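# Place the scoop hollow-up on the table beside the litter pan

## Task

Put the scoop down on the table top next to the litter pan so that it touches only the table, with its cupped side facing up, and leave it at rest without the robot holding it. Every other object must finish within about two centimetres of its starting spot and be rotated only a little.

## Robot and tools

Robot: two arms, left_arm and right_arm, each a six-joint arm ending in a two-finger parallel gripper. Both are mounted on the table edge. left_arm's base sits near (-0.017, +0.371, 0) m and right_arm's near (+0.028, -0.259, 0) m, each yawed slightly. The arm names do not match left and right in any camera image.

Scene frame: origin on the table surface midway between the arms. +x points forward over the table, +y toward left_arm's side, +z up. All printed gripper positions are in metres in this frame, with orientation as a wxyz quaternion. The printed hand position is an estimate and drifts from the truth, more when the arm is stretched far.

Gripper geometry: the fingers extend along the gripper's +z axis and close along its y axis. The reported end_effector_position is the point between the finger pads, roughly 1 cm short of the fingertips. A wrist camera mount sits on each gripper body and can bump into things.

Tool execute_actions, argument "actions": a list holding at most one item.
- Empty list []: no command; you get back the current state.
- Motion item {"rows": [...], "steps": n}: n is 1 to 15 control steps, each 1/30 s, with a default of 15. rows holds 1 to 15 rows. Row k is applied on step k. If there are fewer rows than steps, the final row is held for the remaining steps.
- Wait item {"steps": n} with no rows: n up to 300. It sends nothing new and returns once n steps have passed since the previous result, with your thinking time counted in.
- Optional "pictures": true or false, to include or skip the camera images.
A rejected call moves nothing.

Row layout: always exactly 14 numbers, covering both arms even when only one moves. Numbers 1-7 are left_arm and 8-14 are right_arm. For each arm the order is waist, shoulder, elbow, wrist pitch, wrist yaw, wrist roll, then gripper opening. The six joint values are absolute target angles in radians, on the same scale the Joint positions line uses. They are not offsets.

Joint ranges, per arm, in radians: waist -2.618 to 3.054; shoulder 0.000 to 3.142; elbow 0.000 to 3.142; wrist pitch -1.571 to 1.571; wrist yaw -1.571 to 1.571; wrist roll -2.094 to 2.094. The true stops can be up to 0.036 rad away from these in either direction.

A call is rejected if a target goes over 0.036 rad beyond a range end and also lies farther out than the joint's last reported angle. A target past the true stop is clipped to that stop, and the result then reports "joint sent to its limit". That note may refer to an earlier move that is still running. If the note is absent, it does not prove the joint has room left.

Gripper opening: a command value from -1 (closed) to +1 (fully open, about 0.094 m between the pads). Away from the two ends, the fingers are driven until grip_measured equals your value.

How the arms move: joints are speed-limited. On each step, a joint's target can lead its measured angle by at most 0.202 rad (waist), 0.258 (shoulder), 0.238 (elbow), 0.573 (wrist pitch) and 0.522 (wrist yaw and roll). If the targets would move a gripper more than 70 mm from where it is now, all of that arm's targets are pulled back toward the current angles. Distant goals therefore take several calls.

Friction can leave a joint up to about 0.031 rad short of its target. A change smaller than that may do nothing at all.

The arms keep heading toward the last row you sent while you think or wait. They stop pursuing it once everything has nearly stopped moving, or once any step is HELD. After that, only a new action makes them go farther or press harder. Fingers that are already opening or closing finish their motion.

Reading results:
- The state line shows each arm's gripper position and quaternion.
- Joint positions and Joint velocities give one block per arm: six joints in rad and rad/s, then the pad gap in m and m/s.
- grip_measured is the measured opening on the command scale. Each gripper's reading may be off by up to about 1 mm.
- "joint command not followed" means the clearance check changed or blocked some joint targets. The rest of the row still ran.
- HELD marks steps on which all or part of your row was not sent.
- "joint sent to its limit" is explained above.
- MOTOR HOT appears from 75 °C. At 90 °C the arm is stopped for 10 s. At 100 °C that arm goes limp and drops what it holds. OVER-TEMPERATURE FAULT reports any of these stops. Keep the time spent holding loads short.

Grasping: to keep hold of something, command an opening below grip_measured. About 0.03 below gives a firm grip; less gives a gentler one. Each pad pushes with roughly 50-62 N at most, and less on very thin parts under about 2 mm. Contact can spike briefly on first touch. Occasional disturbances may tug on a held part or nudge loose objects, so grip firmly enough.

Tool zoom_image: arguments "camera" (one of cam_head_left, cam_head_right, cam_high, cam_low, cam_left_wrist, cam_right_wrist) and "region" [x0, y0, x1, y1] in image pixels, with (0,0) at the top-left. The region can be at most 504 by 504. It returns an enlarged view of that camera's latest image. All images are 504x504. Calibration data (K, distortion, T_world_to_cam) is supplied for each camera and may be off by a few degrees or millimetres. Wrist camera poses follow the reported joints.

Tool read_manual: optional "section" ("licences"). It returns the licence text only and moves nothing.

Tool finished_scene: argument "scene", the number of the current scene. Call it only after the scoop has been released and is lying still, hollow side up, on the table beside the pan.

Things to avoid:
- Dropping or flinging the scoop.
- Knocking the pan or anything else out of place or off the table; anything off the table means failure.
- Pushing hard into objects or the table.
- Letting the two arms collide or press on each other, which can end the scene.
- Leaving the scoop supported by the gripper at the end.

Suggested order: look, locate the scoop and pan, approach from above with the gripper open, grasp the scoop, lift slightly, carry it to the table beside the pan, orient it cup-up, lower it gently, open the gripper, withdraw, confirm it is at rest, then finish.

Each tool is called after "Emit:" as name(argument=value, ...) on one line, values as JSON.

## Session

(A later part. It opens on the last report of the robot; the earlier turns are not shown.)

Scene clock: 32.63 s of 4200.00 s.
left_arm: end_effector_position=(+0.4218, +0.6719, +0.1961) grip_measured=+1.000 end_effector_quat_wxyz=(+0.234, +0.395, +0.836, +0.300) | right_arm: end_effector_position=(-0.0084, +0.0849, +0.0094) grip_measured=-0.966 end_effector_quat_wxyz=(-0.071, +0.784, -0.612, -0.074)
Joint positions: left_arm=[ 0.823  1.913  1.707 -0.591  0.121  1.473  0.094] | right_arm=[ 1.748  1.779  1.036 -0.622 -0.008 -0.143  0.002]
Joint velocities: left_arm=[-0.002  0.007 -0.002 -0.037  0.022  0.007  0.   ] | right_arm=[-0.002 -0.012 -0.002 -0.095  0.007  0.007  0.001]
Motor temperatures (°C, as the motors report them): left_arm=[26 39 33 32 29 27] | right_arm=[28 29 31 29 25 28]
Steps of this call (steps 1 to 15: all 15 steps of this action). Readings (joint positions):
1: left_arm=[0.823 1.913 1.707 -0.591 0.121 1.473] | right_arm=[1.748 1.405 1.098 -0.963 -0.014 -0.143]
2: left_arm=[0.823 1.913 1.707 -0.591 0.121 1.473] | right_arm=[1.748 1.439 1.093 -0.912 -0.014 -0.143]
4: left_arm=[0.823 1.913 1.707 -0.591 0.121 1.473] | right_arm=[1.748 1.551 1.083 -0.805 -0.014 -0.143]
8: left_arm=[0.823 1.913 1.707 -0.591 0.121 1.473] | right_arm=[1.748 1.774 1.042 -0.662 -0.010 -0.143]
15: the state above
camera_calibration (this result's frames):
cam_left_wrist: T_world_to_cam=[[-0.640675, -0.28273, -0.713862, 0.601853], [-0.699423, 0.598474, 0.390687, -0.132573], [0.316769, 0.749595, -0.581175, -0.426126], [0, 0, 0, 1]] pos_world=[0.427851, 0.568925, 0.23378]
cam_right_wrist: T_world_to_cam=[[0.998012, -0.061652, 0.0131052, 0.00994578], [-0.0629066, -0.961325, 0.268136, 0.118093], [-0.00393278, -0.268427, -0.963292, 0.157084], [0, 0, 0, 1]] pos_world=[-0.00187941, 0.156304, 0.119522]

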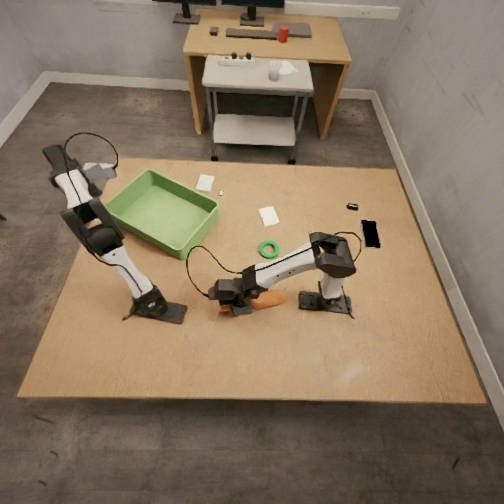

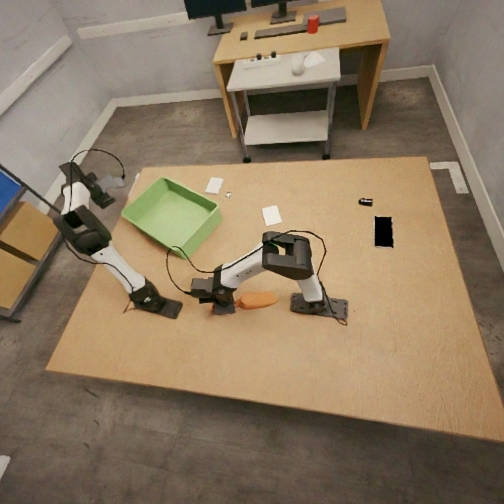

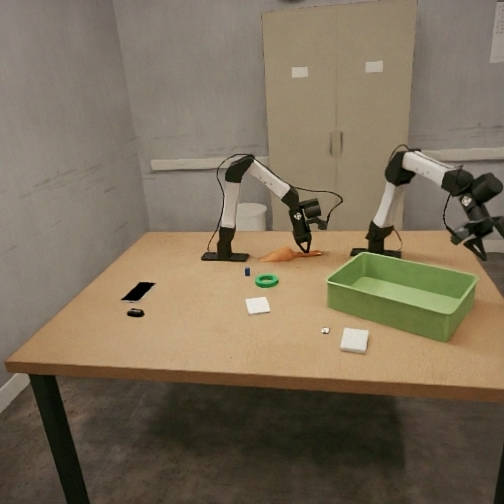

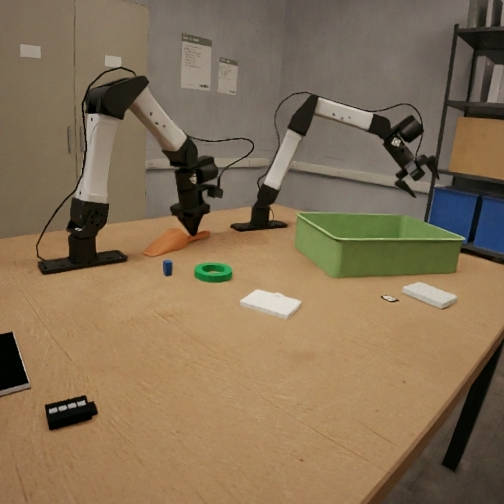

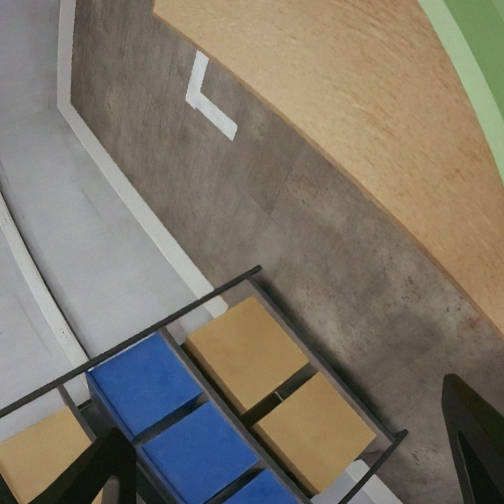

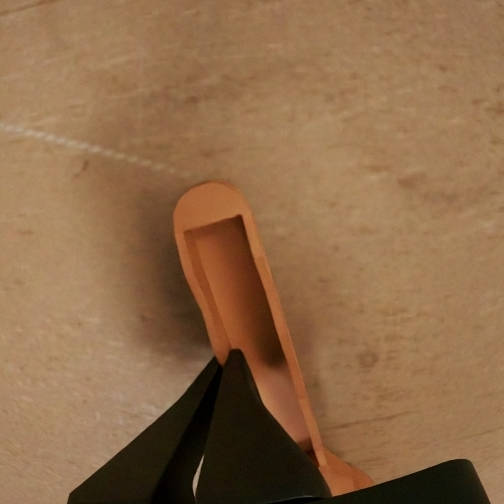

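Release and retreat right arm.

Emit:
execute_actions(actions=[{"rows":[[0.823,1.913,1.707,-0.591,0.121,1.473,1,1.74,1.78,1.02,-0.55,0,-0.15,1]],"steps":15}], pictures=false)

Emit:
execute_actions(actions=[{"rows":[[0.823,1.913,1.707,-0.591,0.121,1.473,1,1.74,1.2,1.1,-1.1,0,-0.15,1]],"steps":15}], pictures=false)

Emit:
execute_actions(actions=[{"rows":[[0.823,1.913,1.707,-0.591,0.121,1.473,1,-1.0,1.2,1.1,-1.1,0,-0.15,1]],"steps":15}], pictures=false)

Emit:
execute_actions(actions=[{"steps":45}])

Scene clock: 36.13 s of 4200.00 s.
left_arm: end_effector_position=(+0.4218, +0.6719, +0.1961) grip_measured=+1.000 end_effector_quat_wxyz=(+0.234, +0.395, +0.836, +0.300) | right_arm: end_effector_position=(-0.0094, +0.0951, +0.0118) grip_measured=+1.000 end_effector_quat_wxyz=(-0.087, +0.782, -0.611, -0.089)
Joint positions: left_arm=[ 0.823  1.913  1.707 -0.591  0.121  1.473  0.094] | right_arm=[ 1.748  1.779  1.036 -0.579 -0.008 -0.143  0.094]
Joint velocities: left_arm=[ 0.002 -0.007  0.002 -0.007  0.007  0.022  0.   ] | right_arm=[-0.007  0.007  0.007 -0.095 -0.051  0.081  0.   ]
Motor temperatures (°C, as the motors report them): left_arm=[26 40 33 32 29 27] | right_arm=[28 30 31 29 25 28]
Steps of this call (steps 1 to 15: the robot went on to your last target; steps 16 to 90: nothing new was sent; steps 91 to 105: all 15 steps of this action). Readings (joint positions):
91: left_arm=[0.823 1.913 1.707 -0.591 0.121 1.473] | right_arm=[1.748 1.779 1.036 -0.619 -0.008 -0.143]
92: left_arm=[0.823 1.913 1.707 -0.591 0.121 1.473] | right_arm=[1.748 1.779 1.036 -0.612 -0.008 -0.143]
94: left_arm=[0.823 1.913 1.707 -0.591 0.121 1.473] | right_arm=[1.748 1.779 1.036 -0.598 -0.008 -0.143]
98: left_arm=[0.823 1.913 1.707 -0.591 0.121 1.473] | right_arm=[1.748 1.779 1.036 -0.585 -0.008 -0.143]
105: the state above

Scene clock: 36.63 s of 4200.00 s.
left_arm: end_effector_position=(+0.4218, +0.6719, +0.1961) grip_measured=+1.000 end_effector_quat_wxyz=(+0.234, +0.395, +0.836, +0.300) | right_arm: end_effector_position=(-0.0011, +0.0133, +0.1771) grip_measured=+1.000 end_effector_quat_wxyz=(-0.156, +0.769, -0.600, -0.155)
Joint positions: left_arm=[ 0.823  1.913  1.707 -0.591  0.121  1.473  0.094] | right_arm=[ 1.748  1.181  1.106 -1.053 -0.008 -0.143  0.094]
Joint velocities: left_arm=[-0.012  0.002 -0.012 -0.022  0.037 -0.051  0.   ] | right_arm=[ 0.007  0.105 -0.002 -0.344  0.022  0.022  0.   ]
Motor temperatures (°C, as the motors report them): left_arm=[26 40 33 32 29 27] | right_arm=[28 30 31 29 25 28]
Steps of this call (steps 1 to 15: all 15 steps of this action). Readings (joint positions):
1: left_arm=[0.823 1.913 1.707 -0.591 0.121 1.473] | right_arm=[1.748 1.764 1.040 -0.618 -0.008 -0.143]
2: left_arm=[0.823 1.913 1.707 -0.591 0.121 1.473] | right_arm=[1.748 1.731 1.041 -0.684 -0.008 -0.143]
4: left_arm=[0.823 1.913 1.707 -0.591 0.121 1.473] | right_arm=[1.748 1.628 1.042 -0.803 -0.008 -0.143]
8: left_arm=[0.823 1.913 1.707 -0.591 0.121 1.473] | right_arm=[1.748 1.360 1.066 -0.947 -0.008 -0.143]
15: the state above

Scene clock: 37.13 s of 4200.00 s.
left_arm: end_effector_position=(+0.4218, +0.6719, +0.1961) grip_measured=+1.000 end_effector_quat_wxyz=(+0.234, +0.395, +0.836, +0.300) | right_arm: end_effector_position=(+0.2542, -0.1113, +0.1734) grip_measured=+1.000 end_effector_quat_wxyz=(+0.202, -0.346, +0.915, +0.046)
Joint positions: left_arm=[ 0.823  1.913  1.707 -0.591  0.121  1.473  0.094] | right_arm=[ 0.652  1.188  1.106 -1.071 -0.004 -0.147  0.094]
Joint velocities: left_arm=[-0.007 -0.007 -0.012 -0.022  0.037 -0.007  0.   ] | right_arm=[-2.176  0.002 -0.007  0.007  0.022 -0.051  0.   ]
Motor temperatures (°C, as the motors report them): left_arm=[26 40 33 32 29 27] | right_arm=[28 30 31 29 25 28]
Steps of this call (steps 1 to 15: all 15 steps of this action). Readings (joint positions):
1: left_arm=[0.823 1.913 1.707 -0.591 0.121 1.473] | right_arm=[1.716 1.183 1.106 -1.062 -0.021 -0.147]
2: left_arm=[0.823 1.913 1.707 -0.591 0.121 1.473] | right_arm=[1.649 1.185 1.106 -1.067 -0.022 -0.147]
4: left_arm=[0.823 1.913 1.707 -0.591 0.121 1.473] | right_arm=[1.495 1.187 1.106 -1.069 -0.017 -0.147]
8: left_arm=[0.823 1.913 1.707 -0.591 0.121 1.473] | right_arm=[1.189 1.188 1.106 -1.070 -0.009 -0.147]
15: the state above

Scene clock: 38.63 s of 4200.00 s.
left_arm: end_effector_position=(+0.4218, +0.6719, +0.1961) grip_measured=+1.000 end_effector_quat_wxyz=(+0.234, +0.395, +0.836, +0.300) | right_arm: end_effector_position=(+0.1530, -0.4936, +0.1715) grip_measured=+1.000 end_effector_quat_wxyz=(+0.160, +0.439, +0.876, -0.117)
Joint positions: left_arm=[ 0.823  1.913  1.707 -0.591  0.121  1.473  0.094] | right_arm=[-0.999  1.188  1.106 -1.091  0.009 -0.147  0.094]
Joint velocities: left_arm=[-0.002 -0.002 -0.002 -0.066 -0.007  0.007  0.   ] | right_arm=[ 0.002 -0.012 -0.012 -0.037  0.007 -0.007  0.   ]
Motor temperatures (°C, as the motors report them): left_arm=[26 40 33 32 29 27] | right_arm=[28 29 32 29 25 28]
Steps of this call (steps 1 to 45: the robot went on to your last target). Readings (joint positions):
1: left_arm=[0.823 1.913 1.707 -0.591 0.121 1.473] | right_arm=[0.575 1.188 1.106 -1.071 -0.003 -0.147]
2: left_arm=[0.823 1.913 1.707 -0.591 0.121 1.473] | right_arm=[0.498 1.188 1.106 -1.071 -0.003 -0.147]
4: left_arm=[0.823 1.913 1.707 -0.591 0.121 1.473] | right_arm=[0.345 1.188 1.106 -1.071 -0.003 -0.147]
8: left_arm=[0.823 1.913 1.707 -0.591 0.121 1.473] | right_arm=[0.038 1.188 1.106 -1.071 -0.002 -0.147]
45: the state above
All arms were judged still, so your last target was given up. Only a new action makes them travel on or press farther. Fingers that are still opening or closing keep moving.
camera_calibration (this result's frames):
cam_left_wrist: T_world_to_cam=[[-0.640675, -0.28273, -0.713862, 0.601853], [-0.699423, 0.598474, 0.390687, -0.132573], [0.316769, 0.749595, -0.581175, -0.426126], [0, 0, 0, 1]] pos_world=[0.427851, 0.568925, 0.23378]
cam_right_wrist: T_world_to_cam=[[-0.94568, -0.325097, -0.00119703, -0.0191493], [-0.324192, 0.94276, 0.0781211, 0.541108], [-0.0242684, 0.0742656, -0.996943, 0.33663], [0, 0, 0, 1]] pos_world=[0.165483, -0.54136, 0.293307]

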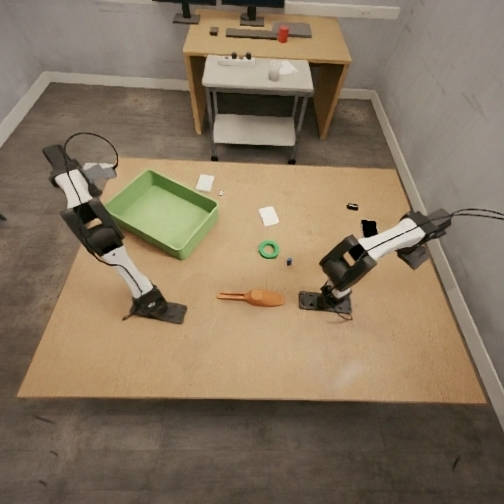

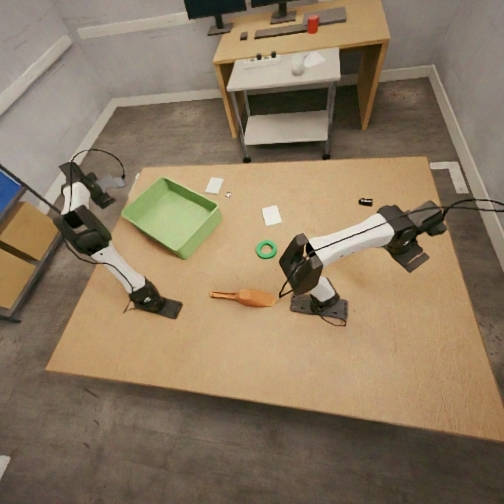

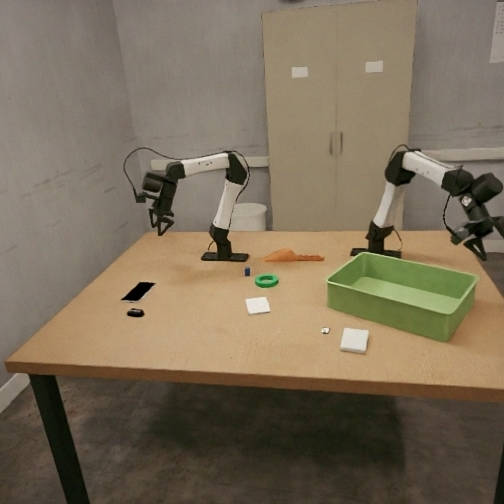

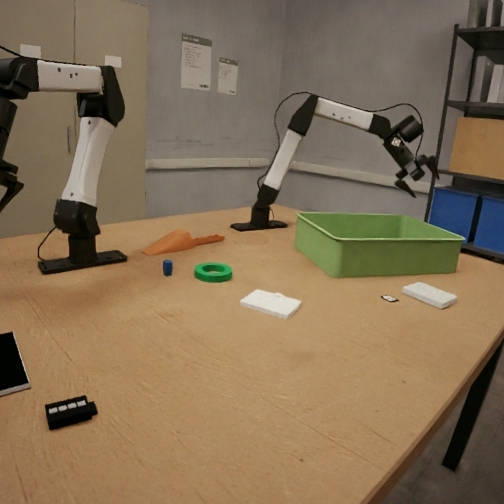

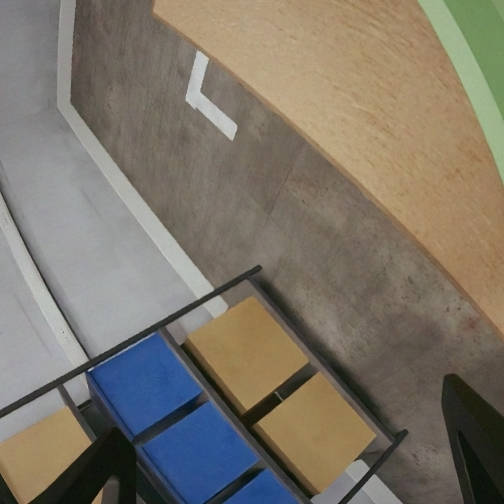

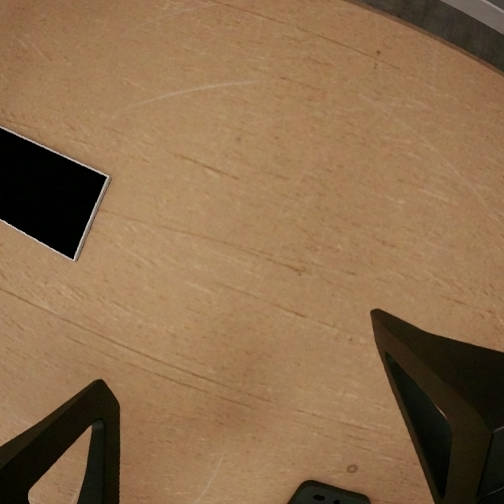

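Emit:
execute_actions(actions=[{"rows":[[0.823,1.0,0.8,-1.2,0,0,1,-1.0,1.2,1.1,-1.1,0,-0.15,1]],"steps":15}], pictures=false)

Emit:
execute_actions(actions=[{"rows":[[-1.23,1.0,0.8,-1.2,0,0,1,-1.0,1.2,1.1,-1.1,0,-0.15,1]],"steps":15}], pictures=false)

Emit:
execute_actions(actions=[{"steps":40}], pictures=false)

Emit:
execute_actions(actions=[{"rows":[[-1.23,1.45,0.12,0.7,0,0,1,-1.0,1.2,1.1,-1.1,0,-0.15,1]],"steps":15}], pictures=false)

Emit:
execute_actions(actions=[{"steps":40}])

Scene clock: 43.53 s of 4200.00 s.
left_arm: end_effector_position=(+0.1895, +0.5188, +0.1727) grip_measured=+1.000 end_effector_quat_wxyz=(+0.189, -0.038, +0.975, +0.112) | right_arm: end_effector_position=(+0.1529, -0.4935, +0.1715) grip_measured=+1.000 end_effector_quat_wxyz=(+0.159, +0.439, +0.876, -0.117)
Joint positions: left_arm=[ 0.823  1.101  1.044 -1.07   0.028  0.555  0.094] | right_arm=[-0.999  1.188  1.106 -1.091  0.009 -0.147  0.094]
Joint velocities: left_arm=[-0.007 -1.868 -1.59  -0.564 -0.139 -2.293  0.   ] | right_arm=[ 0.002 -0.007 -0.002  0.007 -0.037  0.037  0.   ]
Motor temperatures (°C, as the motors report them): left_arm=[26 41 33 33 29 27] | right_arm=[28 29 32 29 25 28]
Steps of this call (steps 1 to 90: nothing new was sent; then 1.40 s passed at rest; steps 91 to 105: all 15 steps of this action). Readings (joint positions):
91: left_arm=[0.823 1.895 1.689 -0.609 0.112 1.430] | right_arm=[-0.999 1.188 1.106 -1.091 0.009 -0.147]
92: left_arm=[0.823 1.861 1.652 -0.655 0.102 1.380] | right_arm=[-0.999 1.188 1.106 -1.091 0.009 -0.147]
94: left_arm=[0.823 1.777 1.574 -0.753 0.085 1.280] | right_arm=[-0.999 1.188 1.106 -1.091 0.009 -0.147]
98: left_arm=[0.823 1.570 1.406 -0.905 0.058 1.053] | right_arm=[-0.999 1.188 1.106 -1.091 0.009 -0.147]
105: the state above

Scene clock: 44.03 s of 4200.00 s.
left_arm: end_effector_position=(+0.1489, +0.2992, +0.1094) grip_measured=+1.000 end_effector_quat_wxyz=(+0.104, +0.214, +0.971, -0.020) | right_arm: end_effector_position=(+0.1529, -0.4935, +0.1715) grip_measured=+1.000 end_effector_quat_wxyz=(+0.159, +0.439, +0.876, -0.117)
Joint positions: left_arm=[-0.226  1.     0.816 -1.175  0.001  0.026  0.094] | right_arm=[-0.999  1.188  1.106 -1.091  0.009 -0.147  0.094]
Joint velocities: left_arm=[-2.142 -0.007 -0.022 -0.066  0.007 -0.139  0.   ] | right_arm=[ 0.002 -0.007  0.002  0.022  0.066  0.007  0.   ]
Motor temperatures (°C, as the motors report them): left_arm=[26 41 33 32 29 27] | right_arm=[28 29 32 29 25 28]
Steps of this call (steps 1 to 15: all 15 steps of this action). Readings (joint positions):
1: left_arm=[0.799 1.048 0.992 -1.090 0.016 0.477] | right_arm=[-0.999 1.188 1.106 -1.091 0.009 -0.147]
2: left_arm=[0.744 1.015 0.943 -1.106 0.012 0.398] | right_arm=[-0.999 1.188 1.106 -1.091 0.009 -0.147]
4: left_arm=[0.599 0.997 0.864 -1.138 0.008 0.257] | right_arm=[-0.999 1.188 1.106 -1.091 0.009 -0.147]
8: left_arm=[0.298 1.000 0.816 -1.175 0.004 0.107] | right_arm=[-0.999 1.188 1.106 -1.091 0.009 -0.147]
15: the state above

Scene clock: 45.37 s of 4200.00 s.
left_arm: end_effector_position=(+0.0122, +0.1939, +0.1092) grip_measured=+1.000 end_effector_quat_wxyz=(+0.077, +0.644, +0.758, -0.069) | right_arm: end_effector_position=(+0.1529, -0.4935, +0.1715) grip_measured=+1.000 end_effector_quat_wxyz=(+0.159, +0.439, +0.876, -0.117)
Joint positions: left_arm=[-1.219  1.     0.816 -1.18   0.006  0.005  0.094] | right_arm=[-0.999  1.188  1.106 -1.091  0.009 -0.147  0.094]
Joint velocities: left_arm=[-0.002  0.012  0.007  0.051  0.022 -0.022  0.   ] | right_arm=[ 0.007 -0.007  0.007 -0.022 -0.051  0.007  0.   ]
Motor temperatures (°C, as the motors report them): left_arm=[26 40 33 32 29 27] | right_arm=[28 29 32 29 25 28]
Steps of this call (steps 1 to 30: the robot went on to your last target; steps 31 to 40: nothing new was sent). Readings (joint positions):
1: left_arm=[-0.300 1.000 0.816 -1.175 0.000 0.022] | right_arm=[-0.999 1.188 1.106 -1.091 0.009 -0.147]
2: left_arm=[-0.375 1.000 0.816 -1.175 0.000 0.019] | right_arm=[-0.999 1.188 1.106 -1.091 0.009 -0.147]
4: left_arm=[-0.525 1.000 0.816 -1.175 -0.000 0.014] | right_arm=[-0.999 1.188 1.106 -1.091 0.009 -0.147]
8: left_arm=[-0.825 1.000 0.816 -1.175 -0.001 0.008] | right_arm=[-0.999 1.188 1.106 -1.091 0.009 -0.147]
40: the state above
All arms were judged still, so your last target was given up. Only a new action makes them travel on or press farther. Fingers that are still opening or closing keep moving.

Scene clock: 45.87 s of 4200.00 s.
left_arm: end_effector_position=(+0.0328, +0.0719, +0.0052) grip_measured=+1.000 end_effector_quat_wxyz=(+0.302, +0.594, +0.699, -0.258) | right_arm: end_effector_position=(+0.1529, -0.4935, +0.1715) grip_measured=+1.000 end_effector_quat_wxyz=(+0.159, +0.439, +0.876, -0.117)
Joint positions: left_arm=[-1.219  1.377  0.228  0.396  0.007  0.004  0.094] | right_arm=[-0.999  1.188  1.106 -1.091  0.009 -0.147  0.094]
Joint velocities: left_arm=[-0.002  0.413 -1.077  2.762 -0.022 -0.022  0.   ] | right_arm=[-0.002 -0.012 -0.007 -0.022  0.007 -0.022  0.   ]
Motor temperatures (°C, as the motors report them): left_arm=[26 40 33 32 29 27] | right_arm=[28 29 32 29 25 28]
Steps of this call (steps 1 to 15: all 15 steps of this action). Readings (joint positions):
1: left_arm=[-1.219 1.015 0.797 -1.134 0.006 0.005] | right_arm=[-0.999 1.188 1.106 -1.091 0.009 -0.147]
2: left_arm=[-1.219 1.053 0.764 -1.054 0.006 0.005] | right_arm=[-0.999 1.188 1.106 -1.091 0.009 -0.147]
4: left_arm=[-1.219 1.173 0.677 -0.885 0.006 0.005] | right_arm=[-0.999 1.188 1.106 -1.091 0.009 -0.147]
8: left_arm=[-1.219 1.316 0.534 -0.516 0.007 0.007] | right_arm=[-0.999 1.188 1.106 -1.091 0.009 -0.147]
15: the state above

Scene clock: 47.20 s of 4200.00 s.
left_arm: end_effector_position=(+0.0345, +0.0618, +0.0184) grip_measured=+1.000 end_effector_quat_wxyz=(+0.356, +0.572, +0.673, -0.304) | right_arm: end_effector_position=(+0.1529, -0.4935, +0.1715) grip_measured=+1.000 end_effector_quat_wxyz=(+0.159, +0.439, +0.876, -0.117)
Joint positions: left_arm=[-1.219  1.435  0.147  0.692  0.007  0.004  0.094] | right_arm=[-0.999  1.188  1.106 -1.091  0.009 -0.147  0.094]
Joint velocities: left_arm=[ 0.007 -0.002 -0.017 -0.022  0.022  0.022  0.   ] | right_arm=[-0.017  0.002 -0.002 -0.022  0.037  0.037  0.   ]
Motor temperatures (°C, as the motors report them): left_arm=[26 40 33 32 29 27] | right_arm=[28 29 32 29 25 28]
Steps of this call (steps 1 to 30: the robot went on to your last target; steps 31 to 40: nothing new was sent). Readings (joint positions):
1: left_arm=[-1.219 1.391 0.197 0.475 0.007 0.004] | right_arm=[-0.999 1.188 1.106 -1.091 0.009 -0.147]
2: left_arm=[-1.219 1.403 0.178 0.530 0.007 0.004] | right_arm=[-0.999 1.188 1.106 -1.091 0.009 -0.147]
4: left_arm=[-1.219 1.422 0.157 0.596 0.007 0.004] | right_arm=[-0.999 1.188 1.106 -1.091 0.009 -0.147]
8: left_arm=[-1.219 1.435 0.147 0.649 0.007 0.004] | right_arm=[-0.999 1.188 1.106 -1.091 0.009 -0.147]
40: the state above
All arms were judged still, so your last target was given up. Only a new action makes them travel on or press farther. Fingers that are still opening or closing keep moving.
camera_calibration (this result's frames):
cam_left_wrist: T_world_to_cam=[[-0.975823, -0.025464, -0.217074, 0.0408865], [0.0617309, 0.920641, -0.385499, -0.000770267], [0.209663, -0.389579, -0.896811, 0.130487], [0, 0, 0, 1]] pos_world=[0.0125873, 0.0525851, 0.1256]
cam_right_wrist: T_world_to_cam=[[-0.945728, -0.324957, -0.000787652, -0.0192219], [-0.324014, 0.942795, 0.0784389, 0.540971], [-0.0247467, 0.0744371, -0.996919, 0.336743], [0, 0, 0, 1]] pos_world=[0.165437, -0.541338, 0.293257]

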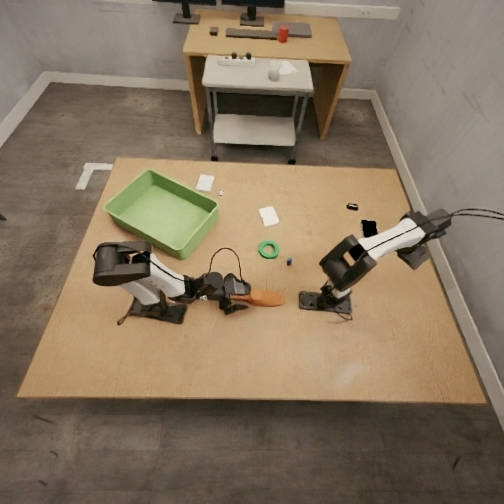

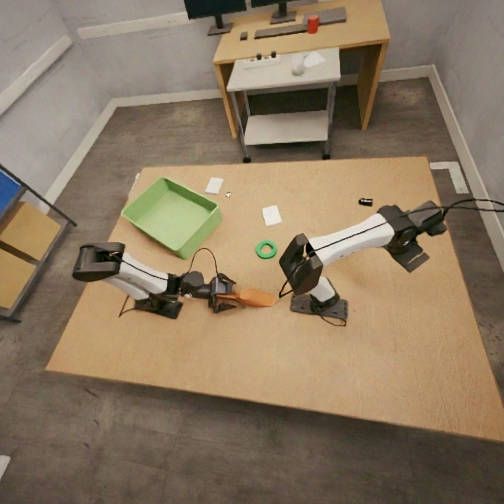

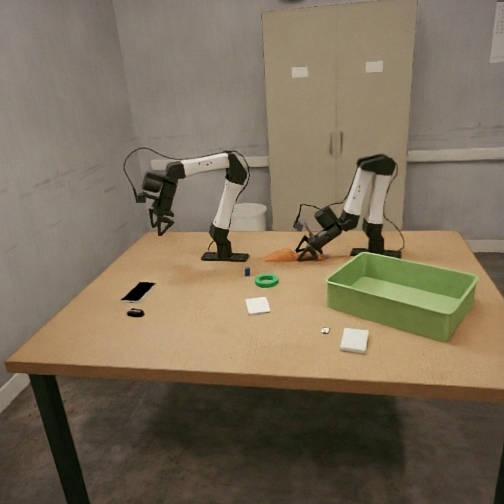

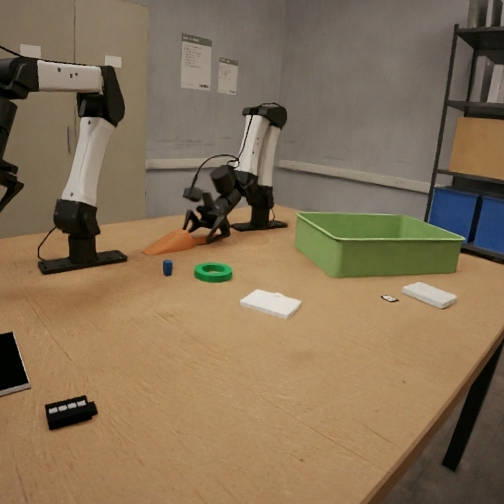

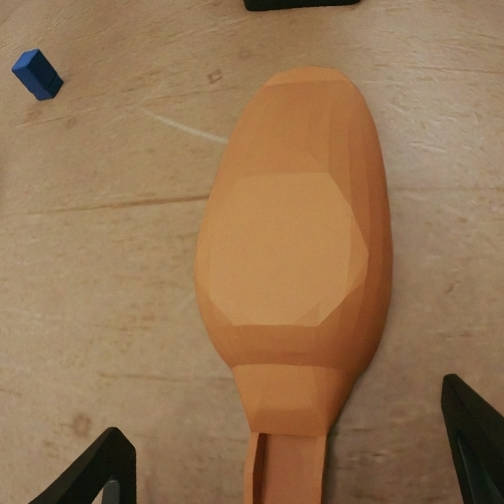

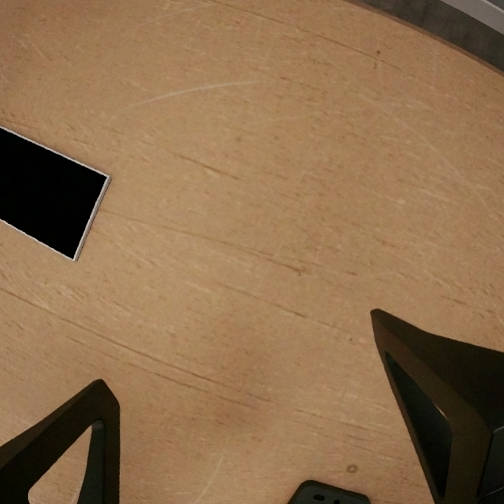

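Emit:
execute_actions(actions=[{"rows":[[-1.22,1.44,0.145,0.7,0,0,-1,-1.0,1.2,1.1,-1.1,0,-0.15,1]],"steps":15}], pictures=false)

Emit:
execute_actions(actions=[{"rows":[[-1.22,1.5,0.6,0.5,0,2.09,-1,-1.0,1.2,1.1,-1.1,0,-0.15,1]],"steps":15}], pictures=false)

Emit:
execute_actions(actions=[{"steps":30}], pictures=false)

Emit:
execute_actions(actions=[{"rows":[[-0.31,1.5,0.6,0.5,0,2.09,-1,-1.0,1.2,1.1,-1.1,0,-0.15,1]],"steps":15}], pictures=false)

Emit:
execute_actions(actions=[{"steps":30}])

Scene clock: 53.97 s of 4200.00 s.
left_arm: end_effector_position=(+0.0353, +0.0607, +0.0202) grip_measured=-0.610 end_effector_quat_wxyz=(+0.360, +0.570, +0.673, -0.306) | right_arm: end_effector_position=(+0.1529, -0.4935, +0.1715) grip_measured=+1.000 end_effector_quat_wxyz=(+0.159, +0.439, +0.876, -0.117)
Joint positions: left_arm=[-1.219  1.435  0.147  0.701  0.005  0.002  0.018] | right_arm=[-0.999  1.188  1.106 -1.091  0.009 -0.147  0.094]
Joint velocities: left_arm=[-0.012 -0.017 -0.007  0.022 -0.066 -0.066  0.   ] | right_arm=[ 0.007 -0.007 -0.007  0.051 -0.051  0.037  0.   ]
Motor temperatures (°C, as the motors report them): left_arm=[26 38 33 33 29 27] | right_arm=[28 29 32 29 25 28]
Steps of this call (steps 1 to 90: nothing new was sent; then 3.27 s passed at rest; steps 91 to 105: all 15 steps of this action). Readings (joint positions):
91: left_arm=[-1.219 1.435 0.147 0.692 0.007 0.004] | right_arm=[-0.999 1.188 1.106 -1.091 0.009 -0.147]
92: left_arm=[-1.219 1.435 0.147 0.692 0.007 0.004] | right_arm=[-0.999 1.188 1.106 -1.091 0.009 -0.147]
94: left_arm=[-1.219 1.435 0.147 0.692 0.007 0.004] | right_arm=[-0.999 1.188 1.106 -1.091 0.009 -0.147]
98: left_arm=[-1.219 1.435 0.147 0.701 0.005 0.002] | right_arm=[-0.999 1.188 1.106 -1.091 0.009 -0.147]
105: the state above

Scene clock: 54.47 s of 4200.00 s.
left_arm: end_effector_position=(+0.0550, -0.0534, +0.1383) grip_measured=-0.610 end_effector_quat_wxyz=(+0.568, +0.815, +0.110, +0.018) | right_arm: end_effector_position=(+0.1529, -0.4935, +0.1715) grip_measured=+1.000 end_effector_quat_wxyz=(+0.159, +0.439, +0.876, -0.117)
Joint positions: left_arm=[-1.219  1.491  0.606  0.523  0.004  1.469  0.018] | right_arm=[-0.999  1.188  1.106 -1.091  0.009 -0.147  0.094]
Joint velocities: left_arm=[ 0.007 -0.012 -0.037 -0.095  0.007  2.762 -0.001] | right_arm=[-0.012  0.017 -0.007  0.081  0.007  0.007  0.   ]
Motor temperatures (°C, as the motors report them): left_arm=[26 38 33 33 29 27] | right_arm=[28 29 32 29 25 28]
Steps of this call (steps 1 to 15: all 15 steps of this action). Readings (joint positions):
1: left_arm=[-1.219 1.442 0.181 0.661 0.004 0.085] | right_arm=[-0.999 1.188 1.106 -1.091 0.009 -0.147]
2: left_arm=[-1.219 1.463 0.248 0.613 0.004 0.186] | right_arm=[-0.999 1.188 1.106 -1.091 0.009 -0.147]
4: left_arm=[-1.219 1.496 0.394 0.557 0.004 0.373] | right_arm=[-0.999 1.188 1.106 -1.091 0.009 -0.147]
8: left_arm=[-1.219 1.496 0.590 0.552 0.004 0.765] | right_arm=[-0.999 1.188 1.106 -1.091 0.009 -0.147]
15: the state above

Scene clock: 55.47 s of 4200.00 s.
left_arm: end_effector_position=(+0.0547, -0.0522, +0.1351) grip_measured=-0.610 end_effector_quat_wxyz=(+0.531, +0.814, -0.143, +0.187) | right_arm: end_effector_position=(+0.1529, -0.4935, +0.1715) grip_measured=+1.000 end_effector_quat_wxyz=(+0.159, +0.439, +0.876, -0.117)
Joint positions: left_arm=[-1.219  1.491  0.606  0.509  0.004  2.085  0.018] | right_arm=[-0.999  1.188  1.106 -1.091  0.009 -0.147  0.094]
Joint velocities: left_arm=[ 0.007 -0.022 -0.032  0.007  0.051 -0.007 -0.   ] | right_arm=[-0.007  0.002 -0.022  0.007  0.037 -0.022  0.   ]
Motor temperatures (°C, as the motors report them): left_arm=[26 38 33 33 29 27] | right_arm=[28 29 32 29 25 28]
Steps of this call (steps 1 to 30: the robot went on to your last target). Readings (joint positions):
1: left_arm=[-1.219 1.491 0.606 0.520 0.004 1.570] | right_arm=[-0.999 1.188 1.106 -1.091 0.009 -0.147]
2: left_arm=[-1.219 1.491 0.606 0.518 0.004 1.671] | right_arm=[-0.999 1.188 1.106 -1.091 0.009 -0.147]
4: left_arm=[-1.219 1.491 0.606 0.513 0.004 1.822] | right_arm=[-0.999 1.188 1.106 -1.091 0.009 -0.147]
8: left_arm=[-1.219 1.491 0.606 0.510 0.004 1.979] | right_arm=[-0.999 1.188 1.106 -1.091 0.009 -0.147]
30: the state above

Scene clock: 55.97 s of 4200.00 s.
left_arm: end_effector_position=(+0.3630, +0.1713, +0.1351) grip_measured=-0.610 end_effector_quat_wxyz=(+0.388, +0.793, +0.234, +0.408) | right_arm: end_effector_position=(+0.1529, -0.4935, +0.1715) grip_measured=+1.000 end_effector_quat_wxyz=(+0.159, +0.439, +0.876, -0.117)
Joint positions: left_arm=[-0.308  1.491  0.606  0.509 -0.015  2.088  0.018] | right_arm=[-0.999  1.188  1.106 -1.091  0.009 -0.147  0.094]
Joint velocities: left_arm=[ 0.628 -0.017 -0.012 -0.007 -0.168 -0.081 -0.   ] | right_arm=[ 0.002  0.012 -0.007 -0.125 -0.066 -0.022  0.   ]
Motor temperatures (°C, as the motors report them): left_arm=[26 38 33 33 29 27] | right_arm=[28 29 32 29 25 28]
Steps of this call (steps 1 to 15: all 15 steps of this action). Readings (joint positions):
1: left_arm=[-1.196 1.491 0.606 0.509 0.019 2.085] | right_arm=[-0.999 1.188 1.106 -1.091 0.009 -0.147]
2: left_arm=[-1.148 1.491 0.606 0.509 0.026 2.085] | right_arm=[-0.999 1.188 1.106 -1.091 0.009 -0.147]
4: left_arm=[-1.018 1.491 0.606 0.509 0.023 2.085] | right_arm=[-0.999 1.188 1.106 -1.091 0.009 -0.147]
8: left_arm=[-0.738 1.491 0.606 0.509 0.013 2.086] | right_arm=[-0.999 1.188 1.106 -1.091 0.009 -0.147]
15: the state above

Scene clock: 56.97 s of 4200.00 s.
left_arm: end_effector_position=(+0.3643, +0.1739, +0.1351) grip_measured=-0.610 end_effector_quat_wxyz=(+0.388, +0.792, +0.236, +0.408) | right_arm: end_effector_position=(+0.1529, -0.4935, +0.1715) grip_measured=+1.000 end_effector_quat_wxyz=(+0.159, +0.439, +0.876, -0.117)
Joint positions: left_arm=[-0.298  1.491  0.606  0.509 -0.009  2.088  0.018] | right_arm=[-0.999  1.188  1.106 -1.091  0.009 -0.147  0.094]
Joint velocities: left_arm=[-0.012  0.012  0.007  0.007 -0.022  0.022 -0.001] | right_arm=[-0.007  0.007 -0.002 -0.081 -0.007  0.022  0.   ]
Motor temperatures (°C, as the motors report them): left_arm=[26 37 33 34 29 27] | right_arm=[28 29 32 29 25 28]
Steps of this call (steps 1 to 15: the robot went on to your last target; steps 16 to 30: nothing new was sent). Readings (joint positions):
1: left_arm=[-0.295 1.491 0.606 0.509 -0.020 2.088] | right_arm=[-0.999 1.188 1.106 -1.091 0.009 -0.147]
2: left_arm=[-0.294 1.491 0.606 0.509 -0.020 2.088] | right_arm=[-0.999 1.188 1.106 -1.091 0.009 -0.147]
4: left_arm=[-0.298 1.491 0.606 0.509 -0.015 2.088] | right_arm=[-0.999 1.188 1.106 -1.091 0.009 -0.147]
8: left_arm=[-0.298 1.491 0.606 0.509 -0.011 2.088] | right_arm=[-0.999 1.188 1.106 -1.091 0.009 -0.147]
30: the state above
All arms were judged still, so your last target was given up. Only a new action makes them travel on or press farther. Fingers that are still opening or closing keep moving.
camera_calibration (this result's frames):
cam_left_wrist: T_world_to_cam=[[0.0979606, 0.73787, -0.667796, -0.0721307], [0.032985, 0.668247, 0.743208, -0.177491], [0.994644, -0.0948323, 0.0411233, -0.254318], [0, 0, 0, 1]] pos_world=[0.265876, 0.147714, 0.0942028]
cam_right_wrist: T_world_to_cam=[[-0.94568, -0.325097, -0.00113456, -0.019174], [-0.324178, 0.942734, 0.0784963, 0.540946], [-0.0244493, 0.0746002, -0.996914, 0.336775], [0, 0, 0, 1]] pos_world=[0.165464, -0.541325, 0.293252]

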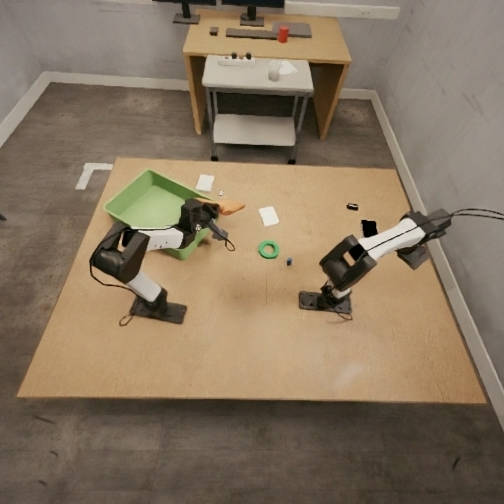

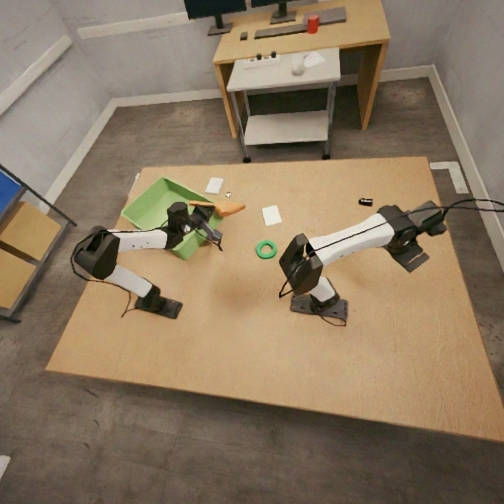

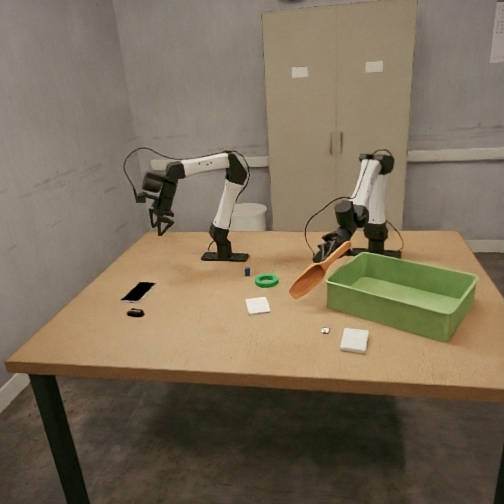

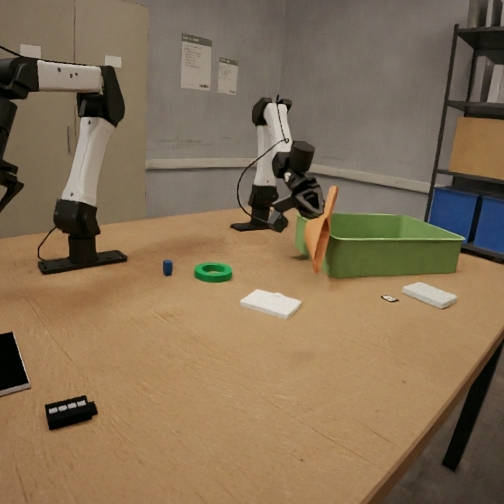

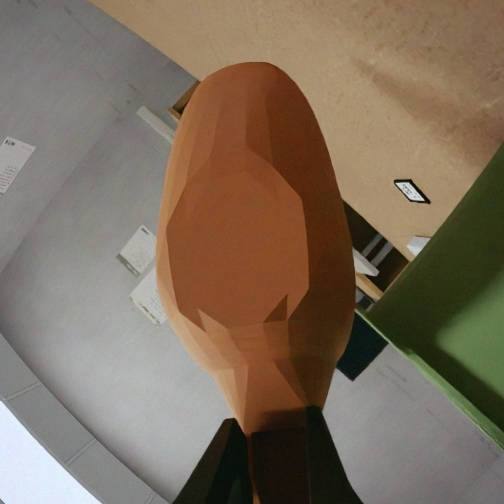

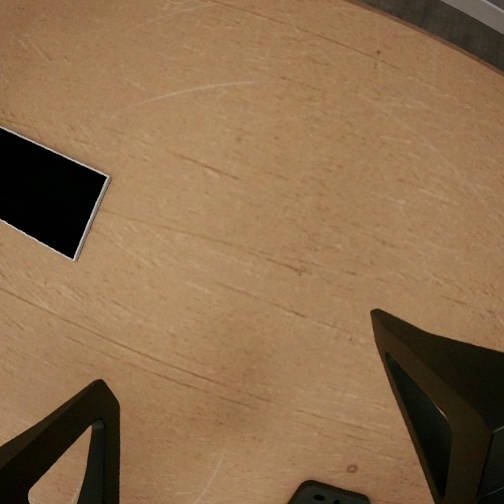

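Emit:
execute_actions(actions=[{"rows":[[-0.5,1.5,0.6,0.5,0,2.09,-1,-1.0,1.2,1.1,-1.1,0,-0.15,1]],"steps":10}], pictures=false)

Emit:
execute_actions(actions=[{"rows":[[-0.5,1.68,0.42,0.68,0,2.09,-1,-1.0,1.2,1.1,-1.1,0,-0.15,1]],"steps":15}], pictures=false)

Emit:
execute_actions(actions=[{"rows":[[-0.5,1.68,0.42,0.68,0,2.09,1,-1.0,1.2,1.1,-1.1,0,-0.15,1]],"steps":15}], pictures=false)

Emit:
execute_actions(actions=[{"rows":[[-0.5,1.5,0.7,0.4,0,2.09,1,-1.0,1.2,1.1,-1.1,0,-0.15,1]],"steps":15}])

Scene clock: 60.17 s of 4200.00 s.
left_arm: end_effector_position=(+0.3130, +0.0965, +0.1350) grip_measured=-0.610 end_effector_quat_wxyz=(+0.432, +0.814, +0.147, +0.360) | right_arm: end_effector_position=(+0.1529, -0.4935, +0.1715) grip_measured=+1.000 end_effector_quat_wxyz=(+0.159, +0.439, +0.876, -0.117)
Joint positions: left_arm=[-0.509  1.491  0.606  0.509  0.005  2.09   0.018] | right_arm=[-0.999  1.188  1.106 -1.091  0.009 -0.147  0.094]
Joint velocities: left_arm=[ 0.002 -0.007 -0.002  0.037 -0.066  0.022  0.   ] | right_arm=[-0.017 -0.002  0.007 -0.022 -0.066 -0.037  0.   ]
Motor temperatures (°C, as the motors report them): left_arm=[26 37 33 34 29 27] | right_arm=[28 28 33 29 25 28]
Steps of this call (steps 1 to 86: nothing new was sent; steps 87 to 96: all 10 steps of this action). Readings (joint positions):
87: left_arm=[-0.321 1.491 0.606 0.509 -0.023 2.090] | right_arm=[-0.999 1.188 1.106 -1.091 0.009 -0.147]
88: left_arm=[-0.367 1.491 0.606 0.509 -0.030 2.090] | right_arm=[-0.999 1.188 1.106 -1.091 0.009 -0.147]
90: left_arm=[-0.464 1.491 0.606 0.509 -0.014 2.090] | right_arm=[-0.999 1.188 1.106 -1.091 0.009 -0.147]
94: left_arm=[-0.509 1.491 0.606 0.509 0.005 2.090] | right_arm=[-0.999 1.188 1.106 -1.091 0.009 -0.147]
96: the state above

Scene clock: 60.67 s of 4200.00 s.
left_arm: end_effector_position=(+0.2900, +0.1167, +0.0452) grip_measured=-0.994 end_effector_quat_wxyz=(+0.386, +0.852, +0.159, +0.316) | right_arm: end_effector_position=(+0.1529, -0.4935, +0.1715) grip_measured=+1.000 end_effector_quat_wxyz=(+0.159, +0.439, +0.876, -0.117)
Joint positions: left_arm=[-0.505  1.658  0.451  0.679  0.011  2.078  0.   ] | right_arm=[-0.999  1.188  1.106 -1.091  0.009 -0.147  0.094]
Joint velocities: left_arm=[-0.022 -0.012  0.002  0.007  0.022 -0.007 -0.001] | right_arm=[ 0.002 -0.017  0.002 -0.022 -0.022 -0.037  0.   ]
Motor temperatures (°C, as the motors report them): left_arm=[26 37 33 34 29 27] | right_arm=[28 28 33 29 25 28]
Steps of this call (steps 1 to 15: all 15 steps of this action). Readings (joint positions):
1: left_arm=[-0.509 1.505 0.591 0.544 0.005 2.090] | right_arm=[-0.999 1.188 1.106 -1.091 0.009 -0.147]
2: left_arm=[-0.509 1.530 0.572 0.585 0.004 2.089] | right_arm=[-0.999 1.188 1.106 -1.091 0.009 -0.147]
4: left_arm=[-0.509 1.597 0.516 0.636 0.006 2.088] | right_arm=[-0.999 1.188 1.106 -1.091 0.009 -0.147]
8: left_arm=[-0.505 1.658 0.453 0.672 0.011 2.072] | right_arm=[-0.999 1.188 1.106 -1.091 0.009 -0.147]
15: the state above

Scene clock: 61.17 s of 4200.00 s.
left_arm: end_effector_position=(+0.2900, +0.1167, +0.0453) grip_measured=+1.000 end_effector_quat_wxyz=(+0.386, +0.852, +0.159, +0.316) | right_arm: end_effector_position=(+0.1529, -0.4935, +0.1715) grip_measured=+1.000 end_effector_quat_wxyz=(+0.159, +0.439, +0.876, -0.117)
Joint positions: left_arm=[-0.505  1.658  0.451  0.68   0.011  2.079  0.094] | right_arm=[-0.999  1.188  1.106 -1.091  0.009 -0.147  0.094]
Joint velocities: left_arm=[-0.007  0.002  0.007 -0.007 -0.007 -0.007  0.   ] | right_arm=[ 0.007 -0.002  0.002 -0.022  0.081  0.007  0.   ]
Motor temperatures (°C, as the motors report them): left_arm=[26 37 33 34 29 27] | right_arm=[28 28 33 29 25 28]
Steps of this call (steps 1 to 15: all 15 steps of this action). Readings (joint positions):
1: left_arm=[-0.505 1.658 0.451 0.679 0.011 2.078] | right_arm=[-0.999 1.188 1.106 -1.091 0.009 -0.147]
2: left_arm=[-0.505 1.658 0.451 0.680 0.011 2.078] | right_arm=[-0.999 1.188 1.106 -1.091 0.009 -0.147]
4: left_arm=[-0.505 1.658 0.451 0.680 0.011 2.079] | right_arm=[-0.999 1.188 1.106 -1.091 0.009 -0.147]
8: left_arm=[-0.505 1.658 0.451 0.680 0.011 2.079] | right_arm=[-0.999 1.188 1.106 -1.091 0.009 -0.147]
15: the state above

Scene clock: 61.67 s of 4200.00 s.
left_arm: end_effector_position=(+0.3273, +0.0868, +0.1673) grip_measured=+1.000 end_effector_quat_wxyz=(+0.446, +0.801, +0.147, +0.370) | right_arm: end_effector_position=(+0.1529, -0.4935, +0.1715) grip_measured=+1.000 end_effector_quat_wxyz=(+0.159, +0.439, +0.876, -0.117)
Joint positions: left_arm=[-0.505  1.485  0.709  0.442  0.008  2.085  0.094] | right_arm=[-0.999  1.188  1.106 -1.091  0.009 -0.147  0.094]
Joint velocities: left_arm=[-0.002  0.002 -0.002 -0.168  0.022 -0.037  0.   ] | right_arm=[ 0.017  0.012 -0.012 -0.007  0.081  0.007  0.   ]
Motor temperatures (°C, as the motors report them): left_arm=[26 37 33 34 29 27] | right_arm=[28 28 33 29 25 28]
Steps of this call (steps 1 to 15: all 15 steps of this action). Readings (joint positions):
1: left_arm=[-0.505 1.643 0.476 0.628 0.011 2.080] | right_arm=[-0.999 1.188 1.106 -1.091 0.009 -0.147]
2: left_arm=[-0.505 1.622 0.514 0.572 0.011 2.082] | right_arm=[-0.999 1.188 1.106 -1.091 0.009 -0.147]
4: left_arm=[-0.505 1.567 0.604 0.508 0.010 2.083] | right_arm=[-0.999 1.188 1.106 -1.091 0.009 -0.147]
8: left_arm=[-0.505 1.486 0.707 0.495 0.009 2.083] | right_arm=[-0.999 1.188 1.106 -1.091 0.009 -0.147]
15: the state above
camera_calibration (this result's frames):
cam_left_wrist: T_world_to_cam=[[0.274719, 0.675629, -0.684145, -0.0324241], [0.15949, 0.669645, 0.725354, -0.180563], [0.948205, -0.308383, 0.0762083, -0.199183], [0, 0, 0, 1]] pos_world=[0.226572, 0.0813951, 0.123969]
cam_right_wrist: T_world_to_cam=[[-0.94568, -0.325097, -0.00113456, -0.019174], [-0.324178, 0.942734, 0.0784963, 0.540946], [-0.0244493, 0.0746002, -0.996914, 0.336775], [0, 0, 0, 1]] pos_world=[0.165464, -0.541325, 0.293252]

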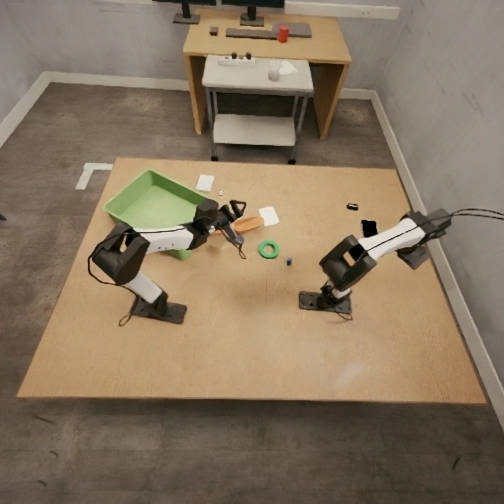

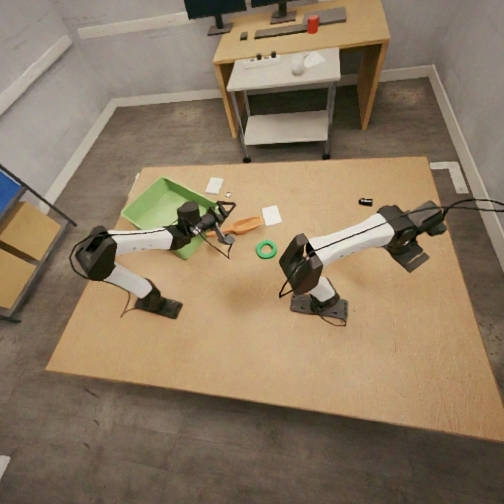

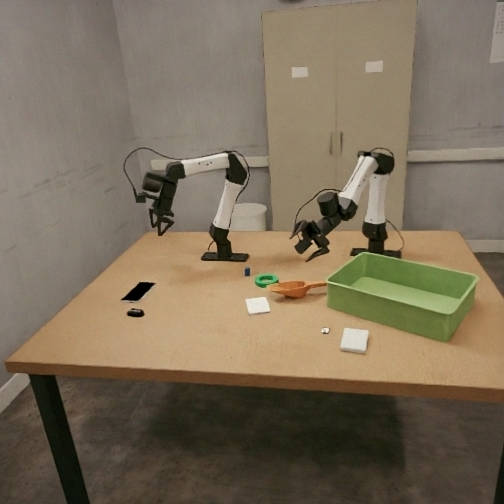

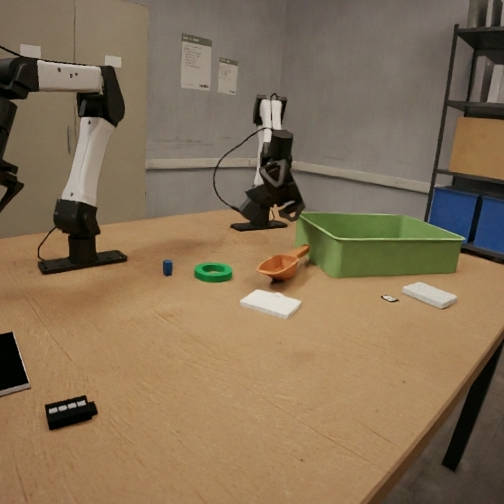

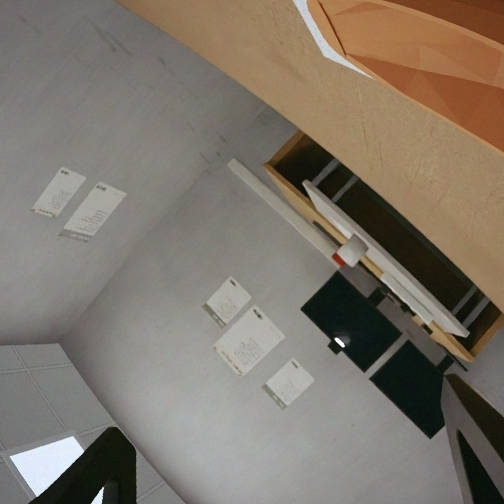

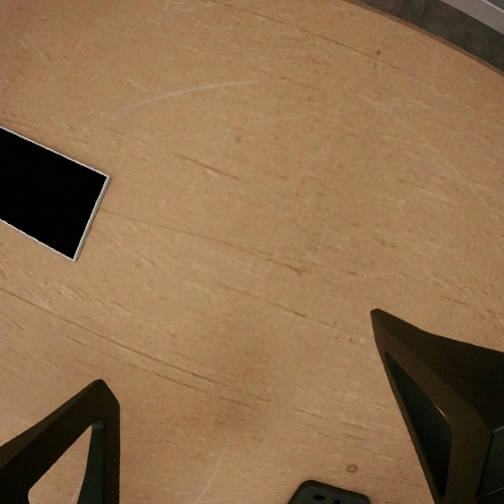

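Hollow up, beside the pan.

Emit:
finished_scene(scene=2)

The scene is finished: the task was done.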